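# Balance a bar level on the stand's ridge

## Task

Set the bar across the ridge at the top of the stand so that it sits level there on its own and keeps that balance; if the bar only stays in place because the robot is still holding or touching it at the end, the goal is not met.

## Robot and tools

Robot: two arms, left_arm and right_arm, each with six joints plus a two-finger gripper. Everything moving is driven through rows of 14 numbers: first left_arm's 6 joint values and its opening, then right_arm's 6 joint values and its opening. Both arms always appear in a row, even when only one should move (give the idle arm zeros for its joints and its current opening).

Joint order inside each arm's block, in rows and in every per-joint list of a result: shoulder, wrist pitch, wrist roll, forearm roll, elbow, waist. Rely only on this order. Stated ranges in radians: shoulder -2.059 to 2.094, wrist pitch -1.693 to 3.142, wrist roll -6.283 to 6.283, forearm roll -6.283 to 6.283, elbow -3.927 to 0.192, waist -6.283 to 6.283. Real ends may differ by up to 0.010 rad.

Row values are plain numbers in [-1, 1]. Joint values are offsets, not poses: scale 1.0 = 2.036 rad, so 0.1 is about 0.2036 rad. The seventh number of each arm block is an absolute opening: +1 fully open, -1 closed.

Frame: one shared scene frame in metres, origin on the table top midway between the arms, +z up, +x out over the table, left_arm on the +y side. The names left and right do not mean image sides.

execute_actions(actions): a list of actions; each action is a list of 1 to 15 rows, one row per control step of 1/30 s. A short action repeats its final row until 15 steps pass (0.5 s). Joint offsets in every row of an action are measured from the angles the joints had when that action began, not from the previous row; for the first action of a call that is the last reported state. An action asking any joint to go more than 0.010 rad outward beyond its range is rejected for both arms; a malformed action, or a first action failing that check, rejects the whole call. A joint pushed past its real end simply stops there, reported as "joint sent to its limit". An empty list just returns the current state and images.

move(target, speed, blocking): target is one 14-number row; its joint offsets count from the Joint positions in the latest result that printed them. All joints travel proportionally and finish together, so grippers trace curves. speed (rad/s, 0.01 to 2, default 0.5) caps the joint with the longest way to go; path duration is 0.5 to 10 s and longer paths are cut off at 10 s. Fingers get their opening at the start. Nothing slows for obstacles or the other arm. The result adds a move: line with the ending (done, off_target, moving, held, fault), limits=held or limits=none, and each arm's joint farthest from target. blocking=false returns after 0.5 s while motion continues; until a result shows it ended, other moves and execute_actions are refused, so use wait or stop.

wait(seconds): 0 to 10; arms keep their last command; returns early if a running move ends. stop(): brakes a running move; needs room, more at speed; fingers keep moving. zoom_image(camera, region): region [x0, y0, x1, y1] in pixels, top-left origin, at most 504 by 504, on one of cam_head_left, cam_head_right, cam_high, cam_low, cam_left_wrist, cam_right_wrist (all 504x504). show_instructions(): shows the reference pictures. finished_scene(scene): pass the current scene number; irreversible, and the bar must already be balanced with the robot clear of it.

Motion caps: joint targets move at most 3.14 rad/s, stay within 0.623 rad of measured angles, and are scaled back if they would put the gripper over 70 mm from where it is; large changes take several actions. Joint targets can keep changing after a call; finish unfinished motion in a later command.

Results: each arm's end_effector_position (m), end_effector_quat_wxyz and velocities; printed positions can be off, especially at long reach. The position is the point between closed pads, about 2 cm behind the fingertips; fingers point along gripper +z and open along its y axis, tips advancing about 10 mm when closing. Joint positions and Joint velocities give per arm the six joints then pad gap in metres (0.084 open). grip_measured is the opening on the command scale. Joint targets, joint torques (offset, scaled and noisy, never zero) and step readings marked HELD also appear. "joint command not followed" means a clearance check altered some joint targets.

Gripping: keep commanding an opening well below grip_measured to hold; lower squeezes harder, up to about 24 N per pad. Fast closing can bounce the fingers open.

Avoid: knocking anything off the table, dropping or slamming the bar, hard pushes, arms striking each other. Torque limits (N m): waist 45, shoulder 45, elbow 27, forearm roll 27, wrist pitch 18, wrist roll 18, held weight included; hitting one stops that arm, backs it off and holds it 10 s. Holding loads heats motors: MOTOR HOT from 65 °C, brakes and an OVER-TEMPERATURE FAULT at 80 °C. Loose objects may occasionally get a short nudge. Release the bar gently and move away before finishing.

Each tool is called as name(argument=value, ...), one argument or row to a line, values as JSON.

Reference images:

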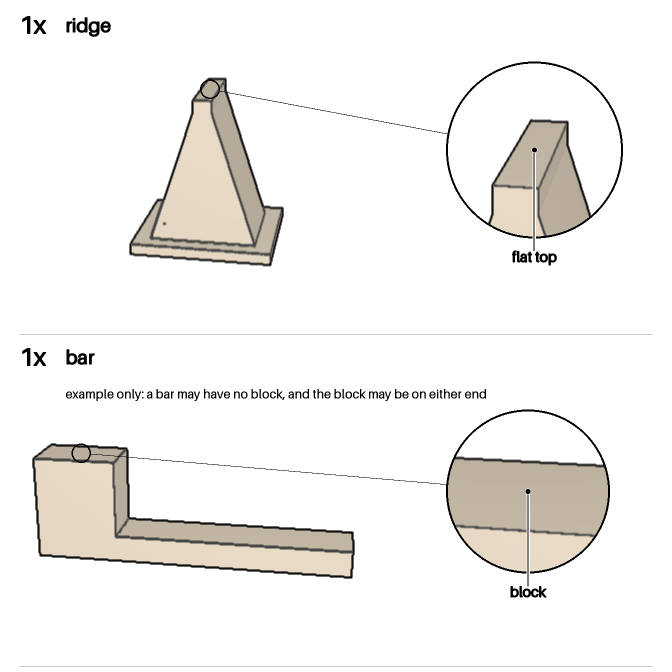

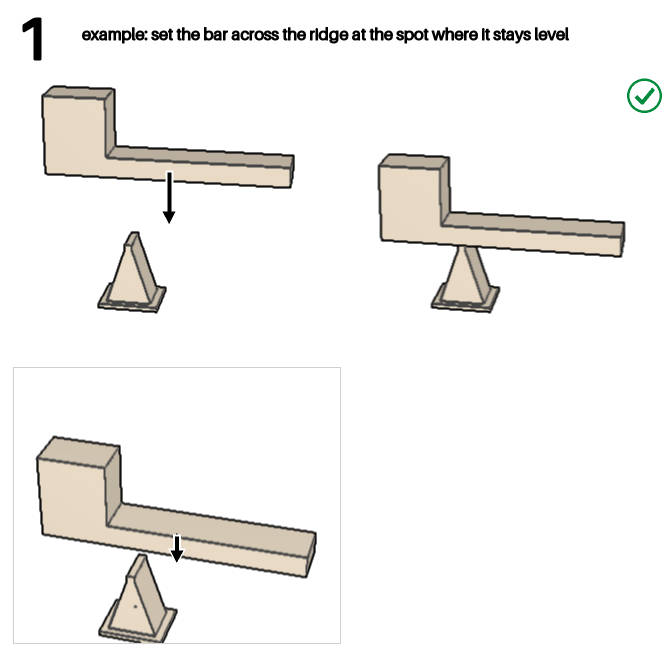

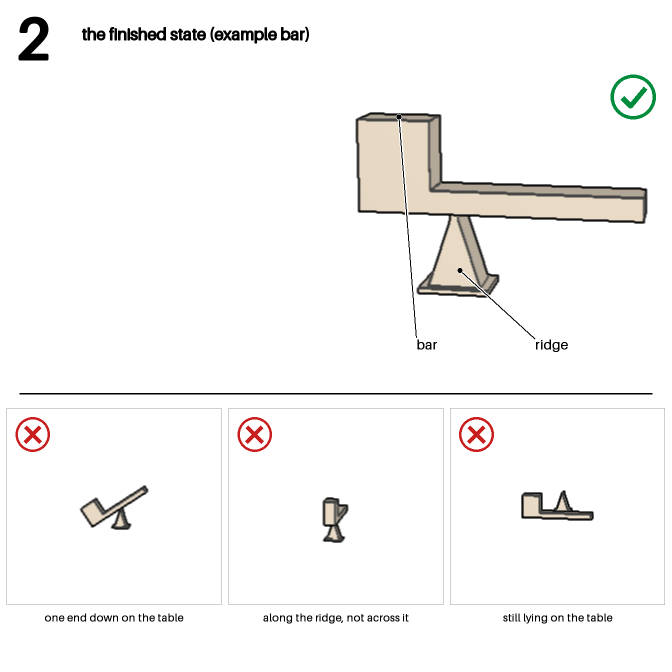

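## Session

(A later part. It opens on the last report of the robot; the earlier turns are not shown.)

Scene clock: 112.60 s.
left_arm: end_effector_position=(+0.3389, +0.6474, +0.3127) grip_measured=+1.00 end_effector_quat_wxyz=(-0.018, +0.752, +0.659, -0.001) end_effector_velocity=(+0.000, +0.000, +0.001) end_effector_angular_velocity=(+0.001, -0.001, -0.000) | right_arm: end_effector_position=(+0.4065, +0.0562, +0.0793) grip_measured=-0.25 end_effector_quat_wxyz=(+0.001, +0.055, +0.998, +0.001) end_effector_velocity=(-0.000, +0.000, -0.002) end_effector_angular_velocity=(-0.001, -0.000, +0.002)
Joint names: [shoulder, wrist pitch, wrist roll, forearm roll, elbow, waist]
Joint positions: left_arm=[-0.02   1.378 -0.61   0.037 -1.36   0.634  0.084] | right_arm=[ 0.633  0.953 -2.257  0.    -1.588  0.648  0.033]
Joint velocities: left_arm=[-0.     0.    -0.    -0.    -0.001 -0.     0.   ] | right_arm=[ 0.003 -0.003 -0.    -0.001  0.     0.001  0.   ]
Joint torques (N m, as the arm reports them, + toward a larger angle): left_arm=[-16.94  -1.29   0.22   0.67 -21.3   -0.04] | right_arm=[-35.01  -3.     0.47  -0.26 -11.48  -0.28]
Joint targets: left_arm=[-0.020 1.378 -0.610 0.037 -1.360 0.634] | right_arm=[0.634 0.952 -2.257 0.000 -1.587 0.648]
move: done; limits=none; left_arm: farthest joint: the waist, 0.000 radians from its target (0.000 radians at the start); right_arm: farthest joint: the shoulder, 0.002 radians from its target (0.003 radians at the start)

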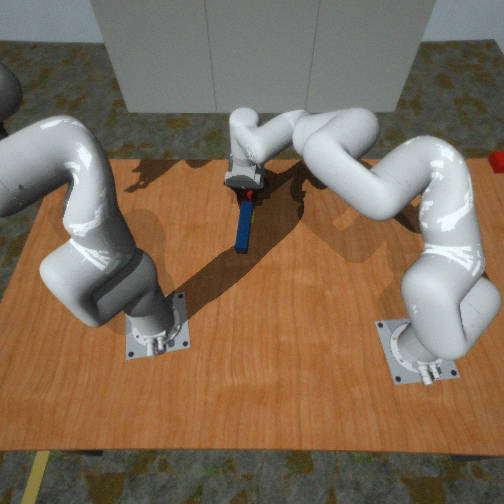

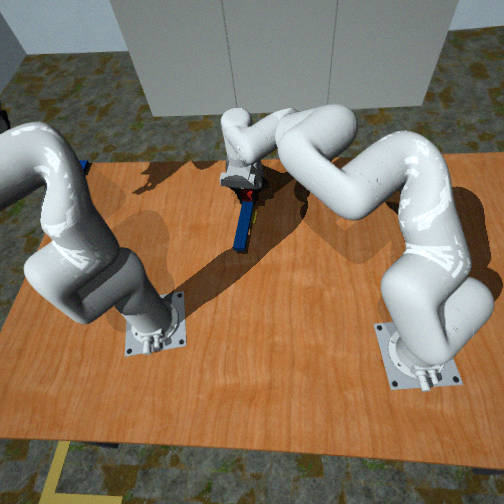

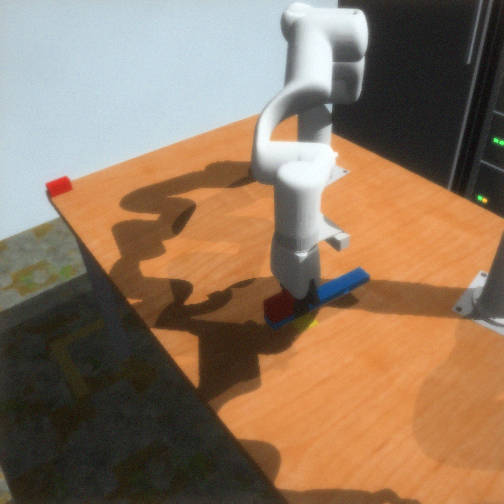

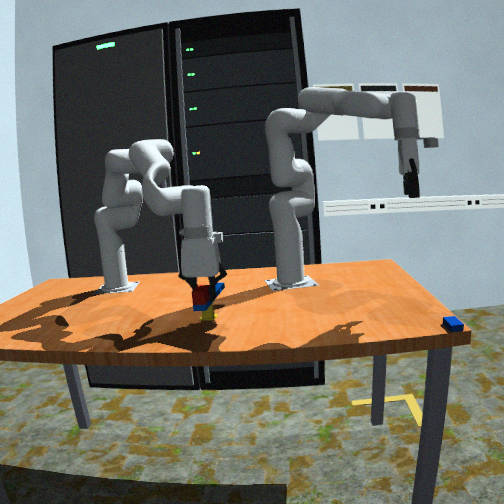

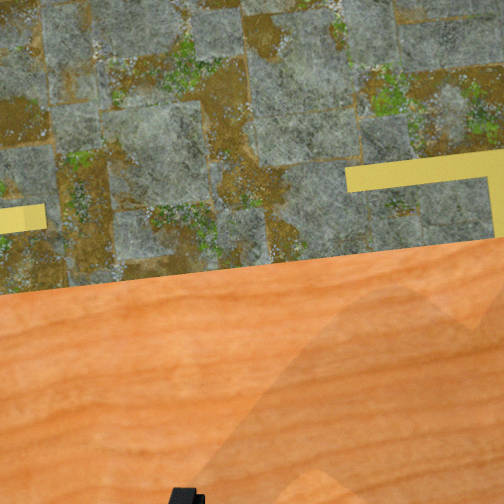

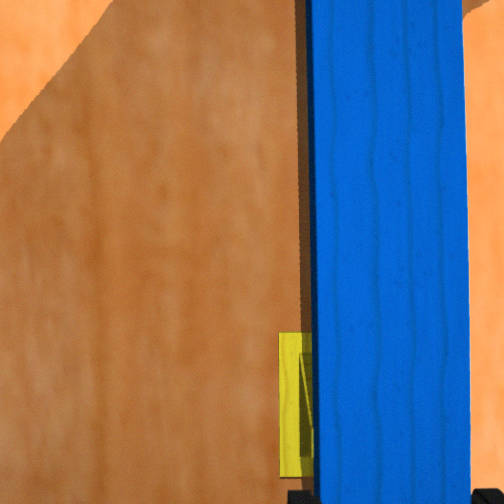

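Contact. Release gently.

execute_actions(
  actions=[
    [[0,0,0,0,0,0,1,-0.0005,0,0,0,0,0,-0.3]],
    [[0,0,0,0,0,0,1,0,0,0,0,0,0,-0.2]],
    [[0,0,0,0,0,0,1,0,0,0,0,0,0,-0.12]],
  ],
)

Scene clock: 118.03 s.
left_arm: end_effector_position=(+0.3389, +0.6474, +0.3127) grip_measured=+1.00 end_effector_quat_wxyz=(-0.018, +0.752, +0.659, -0.001) end_effector_velocity=(-0.000, -0.000, -0.000) end_effector_angular_velocity=(+0.000, +0.000, -0.000) | right_arm: end_effector_position=(+0.4053, +0.0555, +0.0776) grip_measured=-0.13 end_effector_quat_wxyz=(-0.000, +0.055, +0.998, -0.000) end_effector_velocity=(-0.000, +0.000, +0.001) end_effector_angular_velocity=(+0.001, -0.001, +0.000)
Joint names: [shoulder, wrist pitch, wrist roll, forearm roll, elbow, waist]
Joint positions: left_arm=[-0.02   1.378 -0.61   0.037 -1.36   0.634  0.084] | right_arm=[ 0.634  0.953 -2.257  0.    -1.586  0.648  0.038]
Joint velocities: left_arm=[-0.    -0.     0.     0.     0.001 -0.    -0.   ] | right_arm=[-0.001  0.     0.    -0.    -0.     0.001  0.   ]
Joint torques (N m, as the arm reports them, + toward a larger angle): left_arm=[-17.19  -1.24   0.16   0.43 -21.37  -0.04] | right_arm=[-43.21  -2.81   0.52  -0.08 -14.48  -0.2 ]
Joint targets: left_arm=[-0.020 1.378 -0.610 0.037 -1.360 0.634] | right_arm=[0.634 0.953 -2.257 0.000 -1.586 0.648]
Step readings (joint positions; steps 1 to 15: 1st action; 16 to 30: 2nd action; 31 to 45: 3rd action):
0: left_arm=[-0.020 1.378 -0.610 0.037 -1.360 0.634] | right_arm=[0.634 0.953 -2.257 0.000 -1.586 0.648]
1: left_arm=[-0.020 1.378 -0.610 0.037 -1.360 0.634] | right_arm=[0.634 0.953 -2.257 0.000 -1.586 0.648]
2: left_arm=[-0.020 1.378 -0.610 0.037 -1.360 0.634] | right_arm=[0.634 0.953 -2.257 0.000 -1.587 0.648]
4: left_arm=[-0.020 1.378 -0.610 0.037 -1.360 0.634] | right_arm=[0.634 0.952 -2.257 0.000 -1.586 0.648]
8: left_arm=[-0.020 1.378 -0.610 0.037 -1.360 0.634] | right_arm=[0.633 0.953 -2.257 0.000 -1.586 0.648]
15: left_arm=[-0.020 1.378 -0.610 0.037 -1.360 0.634] | right_arm=[0.633 0.953 -2.257 0.000 -1.586 0.648]
16: left_arm=[-0.020 1.378 -0.610 0.037 -1.360 0.634] | right_arm=[0.633 0.953 -2.257 0.000 -1.586 0.648]
17: left_arm=[-0.020 1.378 -0.610 0.037 -1.360 0.634] | right_arm=[0.633 0.953 -2.257 0.000 -1.586 0.648]
19: left_arm=[-0.020 1.378 -0.610 0.037 -1.360 0.634] | right_arm=[0.635 0.954 -2.257 0.000 -1.584 0.648]
23: left_arm=[-0.020 1.378 -0.610 0.037 -1.360 0.634] | right_arm=[0.637 0.955 -2.257 0.000 -1.581 0.648]
30: left_arm=[-0.020 1.378 -0.610 0.037 -1.360 0.634] | right_arm=[0.634 0.953 -2.257 0.000 -1.586 0.648]
31: left_arm=[-0.020 1.378 -0.610 0.037 -1.360 0.634] | right_arm=[0.634 0.953 -2.257 0.000 -1.586 0.648]
32: left_arm=[-0.020 1.378 -0.610 0.037 -1.360 0.634] | right_arm=[0.634 0.953 -2.257 0.000 -1.586 0.648]
34: left_arm=[-0.020 1.378 -0.610 0.037 -1.360 0.634] | right_arm=[0.634 0.953 -2.257 0.000 -1.586 0.648]
38: left_arm=[-0.020 1.378 -0.610 0.037 -1.360 0.634] | right_arm=[0.634 0.953 -2.257 0.000 -1.586 0.648]
45: Joint positions above

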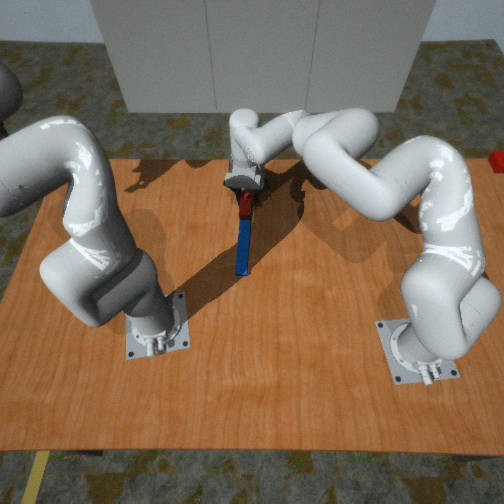

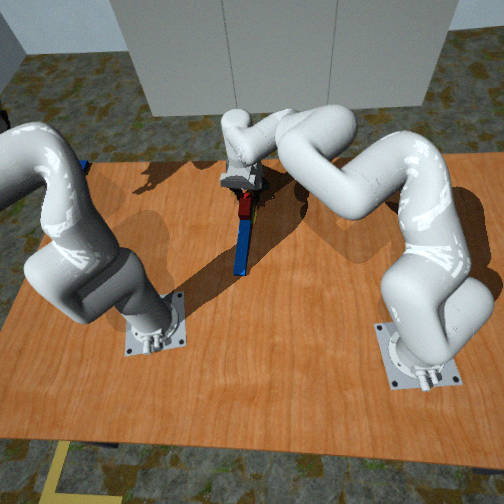

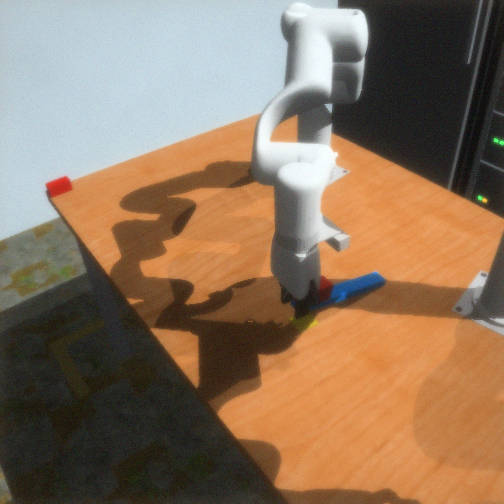

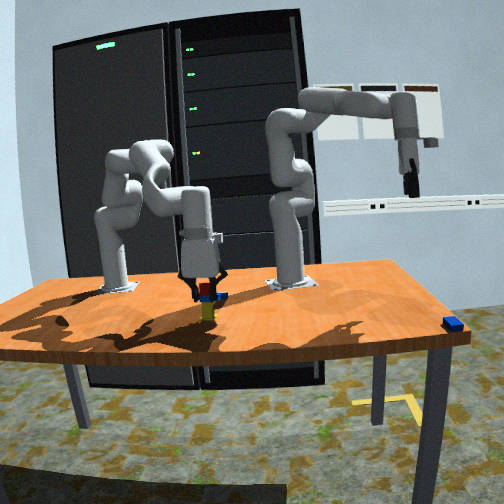

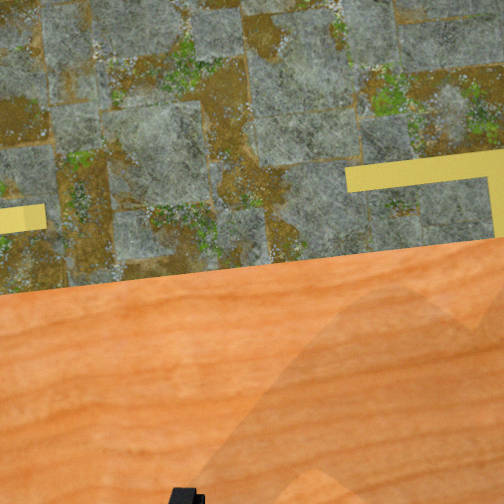

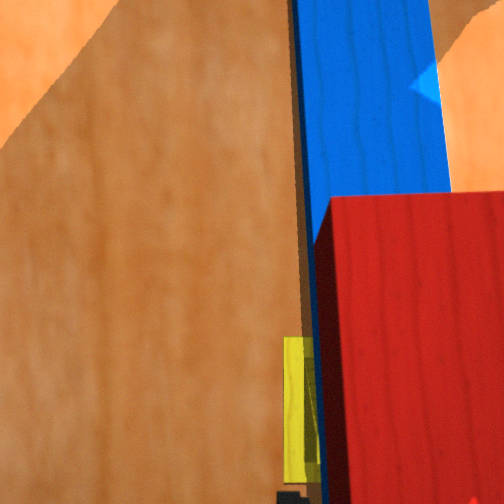

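move(
  target=[0,0,0,0,0,0,1,-0.05,-0.041,0.036,0,0.0906,0.036,0.3],
  speed=0.3,
)

move(
  target=[0,0,0,0,0,0,1,0,0,0,0,0,0,-0.3],
)

move(
  target=[0,0,0,0,0,0,1,-0.047,-0.0245,0.0405,0,0.0717,0.0405,-0.3],
  speed=0.2,
)

move(
  target=[0,0,0,0,0,0,1,0.038,-0.045,0,0,0.007,0,-0.23],
  speed=0.06,
)

move(
  target=[0,0,0,0,0,0,1,0,0,0,0,0,0,0],
)

Scene clock: 132.03 s.
left_arm: end_effector_position=(+0.3389, +0.6474, +0.3127) grip_measured=+1.00 end_effector_quat_wxyz=(-0.018, +0.752, +0.659, -0.001) end_effector_velocity=(-0.000, -0.000, -0.000) end_effector_angular_velocity=(-0.000, +0.001, +0.000) | right_arm: end_effector_position=(+0.3510, +0.0614, +0.0718) grip_measured=+0.29 end_effector_quat_wxyz=(-0.000, +0.055, +0.998, +0.000) end_effector_velocity=(-0.001, +0.001, +0.000) end_effector_angular_velocity=(+0.001, -0.000, +0.002)
Joint names: [shoulder, wrist pitch, wrist roll, forearm roll, elbow, waist]
Joint positions: left_arm=[-0.02   1.378 -0.61   0.037 -1.36   0.634  0.084] | right_arm=[ 0.532  0.87  -2.184  0.    -1.402  0.721  0.056]
Joint velocities: left_arm=[-0.     0.001 -0.     0.001  0.     0.     0.   ] | right_arm=[-0.002 -0.001  0.     0.     0.002  0.002  0.   ]
Joint torques (N m, as the arm reports them, + toward a larger angle): left_arm=[-17.13  -1.3    0.18   0.63 -21.33  -0.09] | right_arm=[-40.61  -2.83   0.48  -0.02 -14.03  -0.2 ]
Joint targets: left_arm=[-0.020 1.378 -0.610 0.037 -1.360 0.634] | right_arm=[0.532 0.870 -2.184 0.000 -1.401 0.721]
move: done; limits=none; left_arm: farthest joint: the waist, 0.000 radians from its target (0.000 radians at the start); right_arm: farthest joint: the waist, 0.000 radians from its target (0.073 radians at the start)

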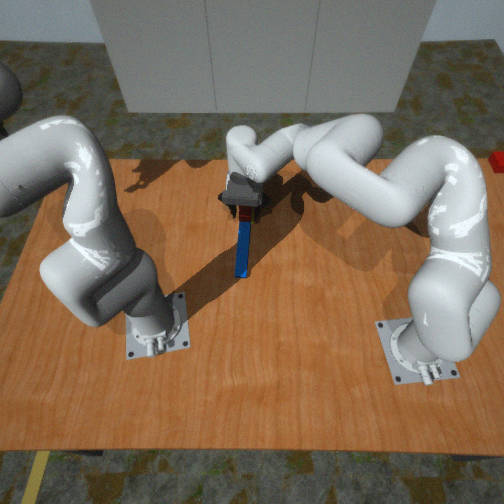

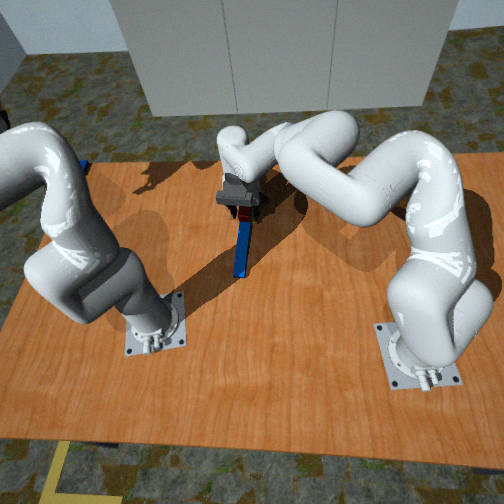

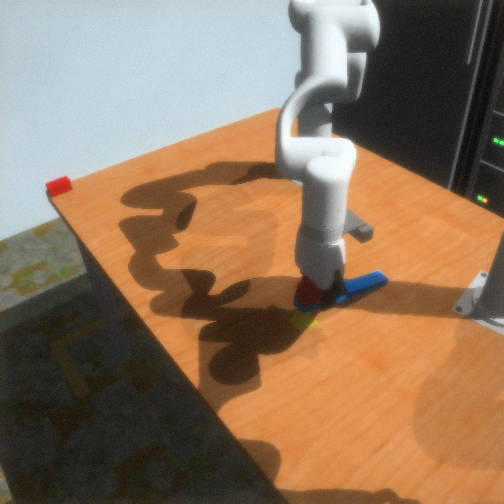

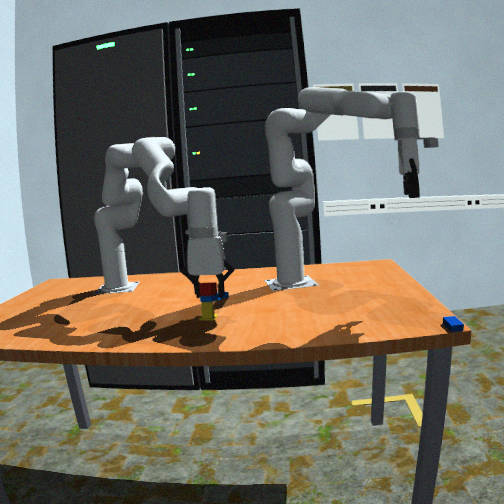

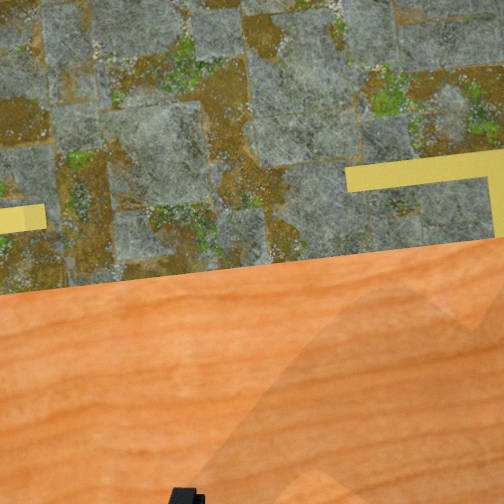

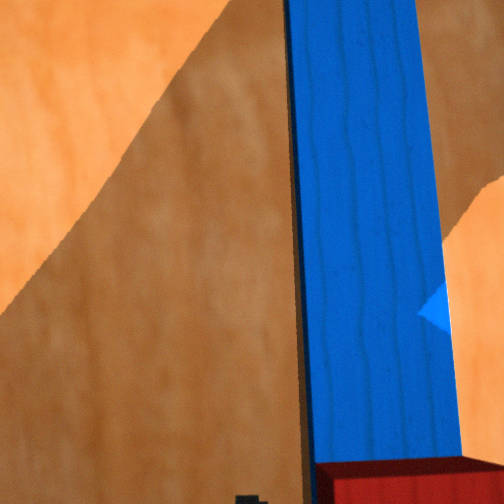

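Scene clock: 132.53 s.
left_arm: end_effector_position=(+0.3389, +0.6474, +0.3127) grip_measured=+1.00 end_effector_quat_wxyz=(-0.018, +0.752, +0.659, -0.001) end_effector_velocity=(+0.000, +0.000, -0.000) end_effector_angular_velocity=(+0.001, +0.000, -0.000) | right_arm: end_effector_position=(+0.3510, +0.0614, +0.0719) grip_measured=-0.25 end_effector_quat_wxyz=(-0.000, +0.055, +0.998, +0.000) end_effector_velocity=(-0.000, -0.000, -0.000) end_effector_angular_velocity=(-0.001, +0.001, +0.001)
Joint names: [shoulder, wrist pitch, wrist roll, forearm roll, elbow, waist]
Joint positions: left_arm=[-0.02   1.378 -0.61   0.037 -1.36   0.634  0.084] | right_arm=[ 0.532  0.87  -2.184  0.    -1.402  0.721  0.033]
Joint velocities: left_arm=[ 0.    -0.001  0.     0.001 -0.     0.    -0.   ] | right_arm=[-0.     0.    -0.001 -0.     0.001 -0.     0.   ]
Joint torques (N m, as the arm reports them, + toward a larger angle): left_arm=[-17.13  -1.34   0.1    0.53 -21.24   0.01] | right_arm=[-40.69  -2.78   0.55  -0.25 -13.88  -0.35]
Joint targets: left_arm=[-0.020 1.378 -0.610 0.037 -1.360 0.634] | right_arm=[0.532 0.870 -2.184 0.000 -1.402 0.721]
move: done; limits=none; left_arm: farthest joint: the waist, 0.000 radians from its target (0.000 radians at the start); right_arm: farthest joint: the waist, 0.000 radians from its target (0.000 radians at the start)

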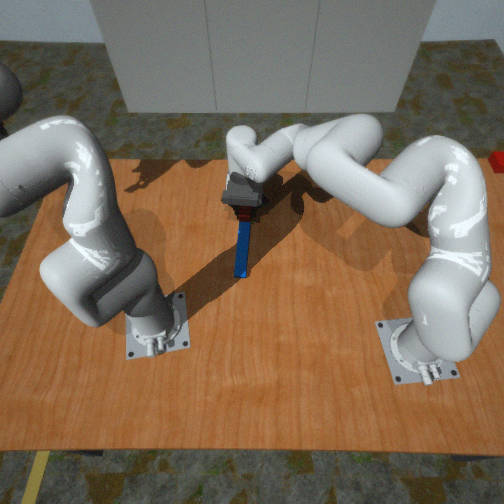

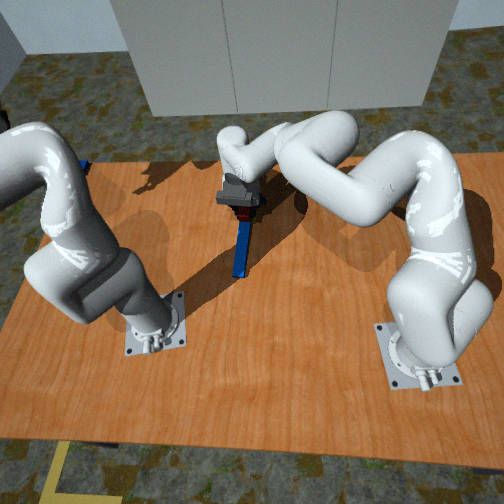

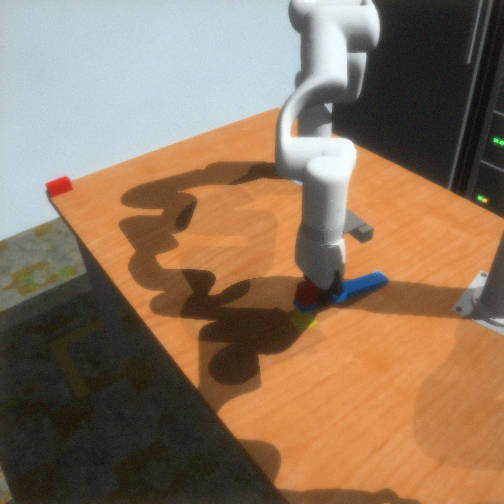

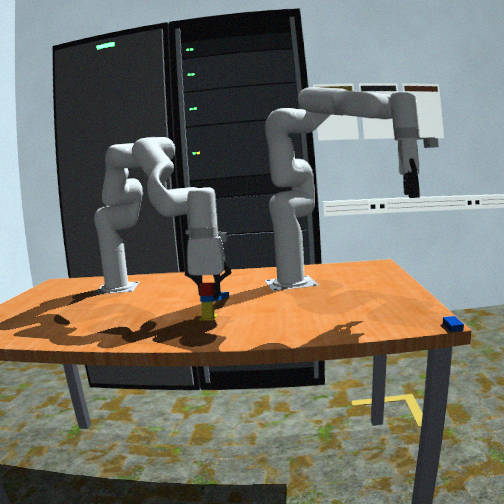

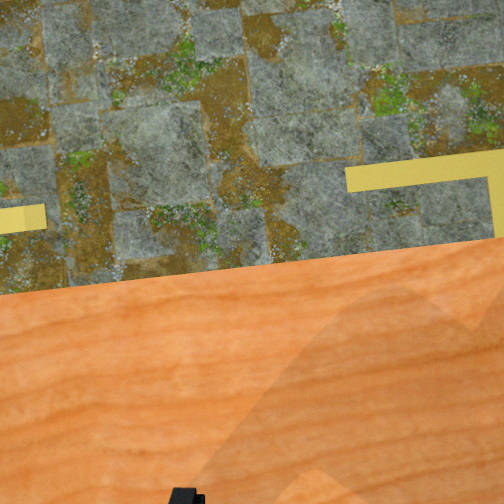

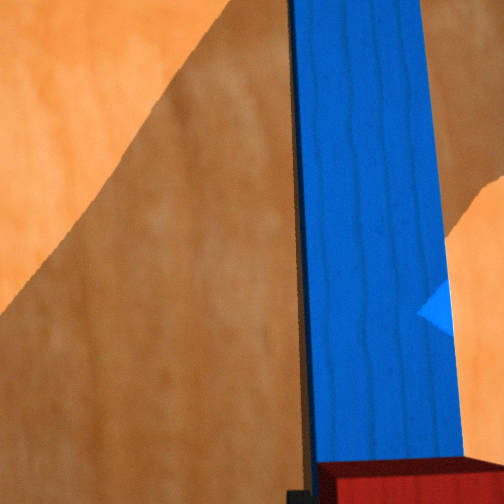

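Scene clock: 133.77 s.
left_arm: end_effector_position=(+0.3389, +0.6474, +0.3126) grip_measured=+1.00 end_effector_quat_wxyz=(-0.018, +0.752, +0.659, -0.001) end_effector_velocity=(-0.000, -0.000, -0.000) end_effector_angular_velocity=(-0.000, +0.001, +0.000) | right_arm: end_effector_position=(+0.2961, +0.0671, +0.0735) grip_measured=-0.25 end_effector_quat_wxyz=(-0.000, +0.055, +0.998, -0.000) end_effector_velocity=(-0.002, -0.000, -0.002) end_effector_angular_velocity=(-0.003, +0.002, +0.000)
Joint names: [shoulder, wrist pitch, wrist roll, forearm roll, elbow, waist]
Joint positions: left_arm=[-0.02   1.378 -0.61   0.037 -1.36   0.634  0.084] | right_arm=[ 0.437  0.82  -2.102  0.    -1.256  0.803  0.033]
Joint velocities: left_arm=[-0.     0.     0.     0.     0.001  0.     0.   ] | right_arm=[ 0.001 -0.001  0.002  0.     0.003  0.003 -0.   ]
Joint torques (N m, as the arm reports them, + toward a larger angle): left_arm=[-17.33  -1.27   0.22   0.47 -21.18  -0.14] | right_arm=[-39.12  -2.93   0.55   0.03 -14.12  -0.32]
Joint targets: left_arm=[-0.020 1.378 -0.610 0.037 -1.360 0.634] | right_arm=[0.436 0.820 -2.102 0.000 -1.256 0.804]
move: done; limits=none; left_arm: farthest joint: the waist, 0.000 radians from its target (0.000 radians at the start); right_arm: farthest joint: the waist, 0.000 radians from its target (0.082 radians at the start)

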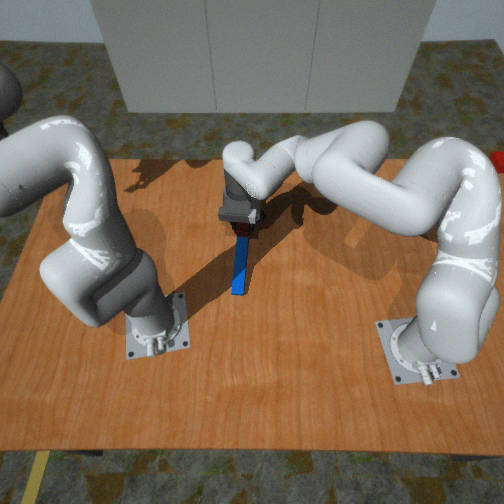

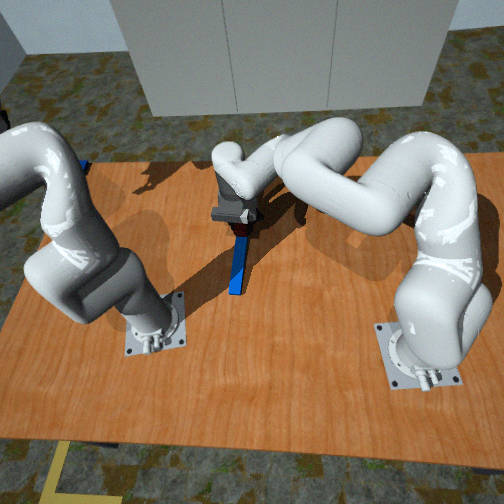

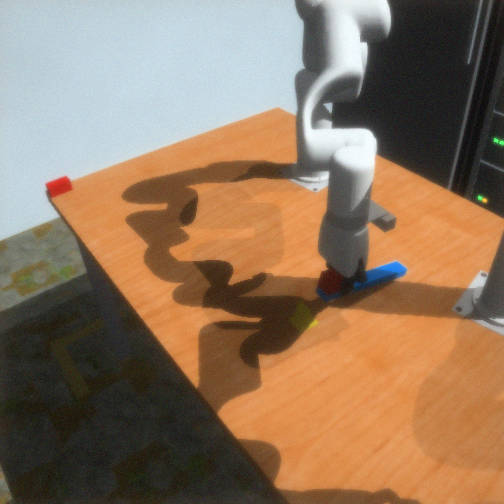

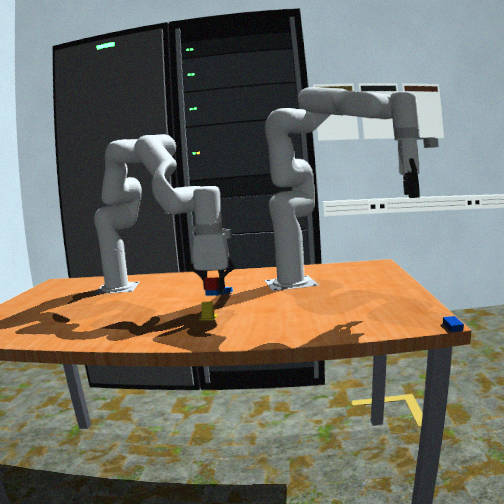

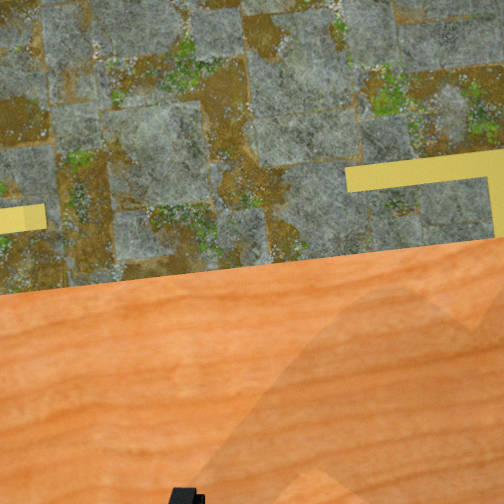

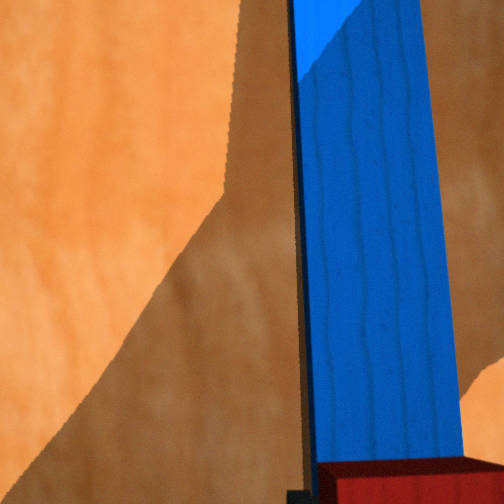

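Scene clock: 135.70 s.
left_arm: end_effector_position=(+0.3389, +0.6474, +0.3126) grip_measured=+1.00 end_effector_quat_wxyz=(-0.018, +0.752, +0.659, -0.001) end_effector_velocity=(+0.000, -0.000, -0.000) end_effector_angular_velocity=(-0.001, -0.000, +0.000) | right_arm: end_effector_position=(+0.2962, +0.0672, +0.0329) grip_measured=-0.25 end_effector_quat_wxyz=(-0.000, +0.055, +0.998, -0.000) end_effector_velocity=(+0.001, -0.000, -0.001) end_effector_angular_velocity=(+0.001, +0.000, -0.002)
Joint names: [shoulder, wrist pitch, wrist roll, forearm roll, elbow, waist]
Joint positions: left_arm=[-0.02   1.378 -0.61   0.037 -1.36   0.634  0.084] | right_arm=[ 0.514  0.729 -2.102  0.    -1.242  0.803  0.033]
Joint velocities: left_arm=[ 0.     0.     0.    -0.001  0.    -0.    -0.   ] | right_arm=[ 0.002 -0.001 -0.     0.001 -0.    -0.002 -0.   ]
Joint torques (N m, as the arm reports them, + toward a larger angle): left_arm=[-16.82  -1.23   0.13   0.48 -21.34  -0.09] | right_arm=[-38.66  -2.86   0.45  -0.08 -13.    -0.38]
Joint targets: left_arm=[-0.020 1.378 -0.610 0.037 -1.360 0.634] | right_arm=[0.514 0.728 -2.102 0.000 -1.242 0.803]
move: done; limits=none; left_arm: farthest joint: the waist, 0.000 radians from its target (0.000 radians at the start); right_arm: farthest joint: the shoulder, 0.001 radians from its target (0.078 radians at the start)

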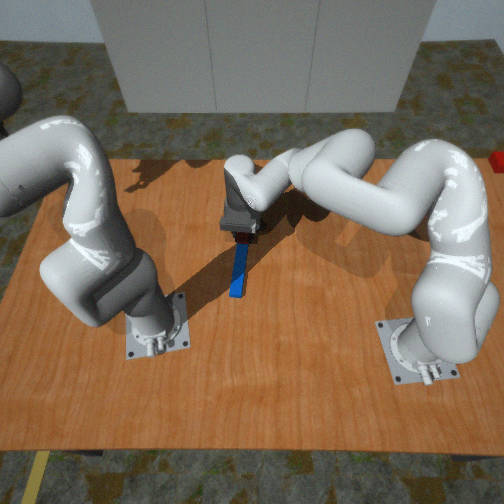

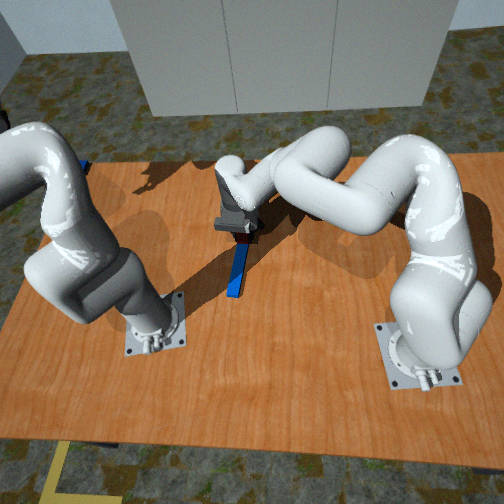

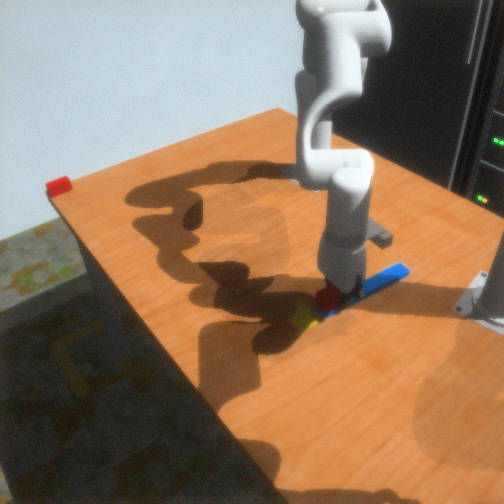

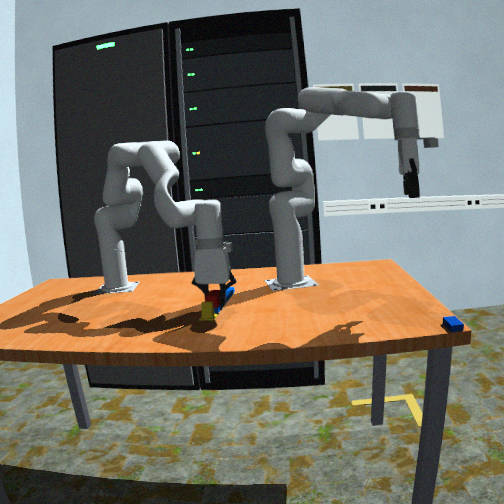

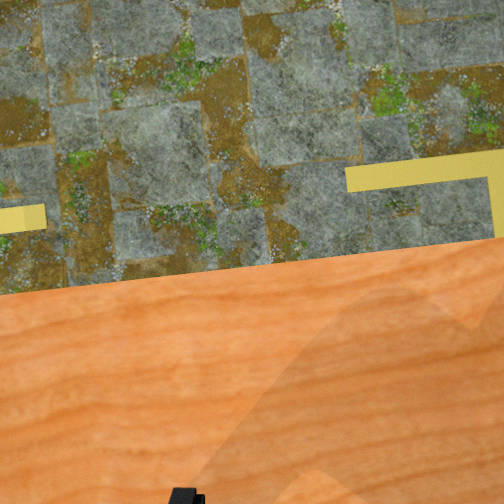

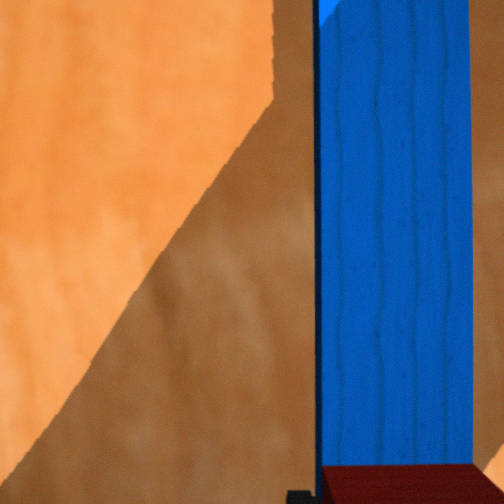

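Scene clock: 136.20 s.
left_arm: end_effector_position=(+0.3389, +0.6474, +0.3126) grip_measured=+1.00 end_effector_quat_wxyz=(-0.018, +0.752, +0.659, -0.001) end_effector_velocity=(+0.000, -0.000, -0.000) end_effector_angular_velocity=(-0.000, -0.000, +0.000) | right_arm: end_effector_position=(+0.2962, +0.0672, +0.0329) grip_measured=-0.01 end_effector_quat_wxyz=(-0.000, +0.055, +0.998, -0.000) end_effector_velocity=(-0.000, +0.000, +0.001) end_effector_angular_velocity=(+0.000, -0.001, +0.001)
Joint names: [shoulder, wrist pitch, wrist roll, forearm roll, elbow, waist]
Joint positions: left_arm=[-0.02   1.378 -0.61   0.037 -1.36   0.634  0.084] | right_arm=[ 0.514  0.729 -2.102  0.    -1.242  0.803  0.044]
Joint velocities: left_arm=[ 0.  0. -0. -0. -0.  0. -0.] | right_arm=[-0.001  0.    -0.    -0.001  0.     0.     0.   ]
Joint torques (N m, as the arm reports them, + toward a larger angle): left_arm=[-17.26  -1.23   0.02   0.72 -21.33  -0.18] | right_arm=[-38.7   -2.81   0.55  -0.04 -12.96  -0.05]
Joint targets: left_arm=[-0.020 1.378 -0.610 0.037 -1.360 0.634] | right_arm=[0.514 0.729 -2.102 0.000 -1.242 0.803]
move: done; limits=none; left_arm: farthest joint: the waist, 0.000 radians from its target (0.000 radians at the start); right_arm: farthest joint: the waist, 0.000 radians from its target (0.000 radians at the start)

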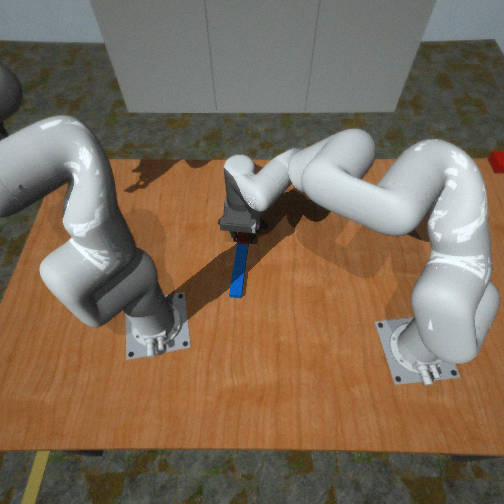

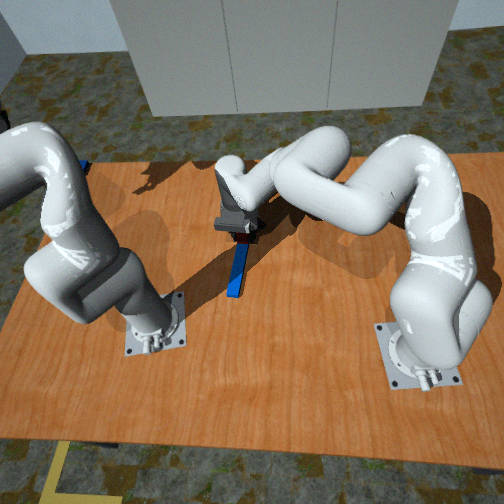

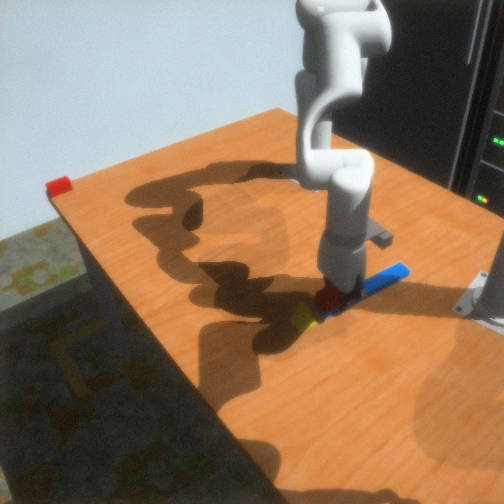

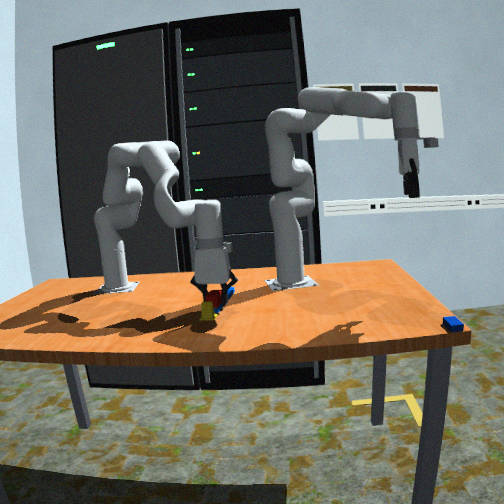

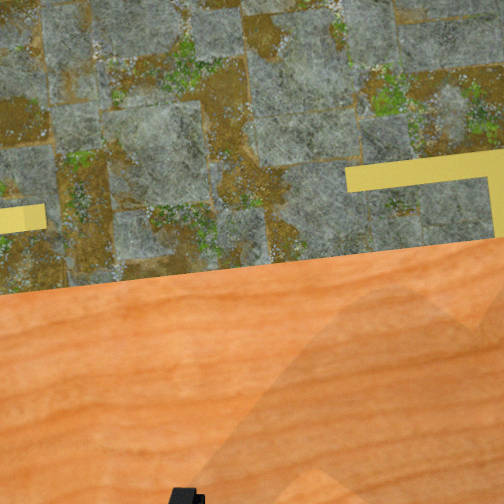

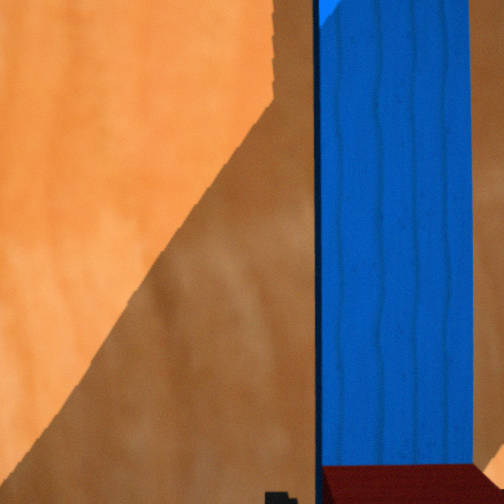

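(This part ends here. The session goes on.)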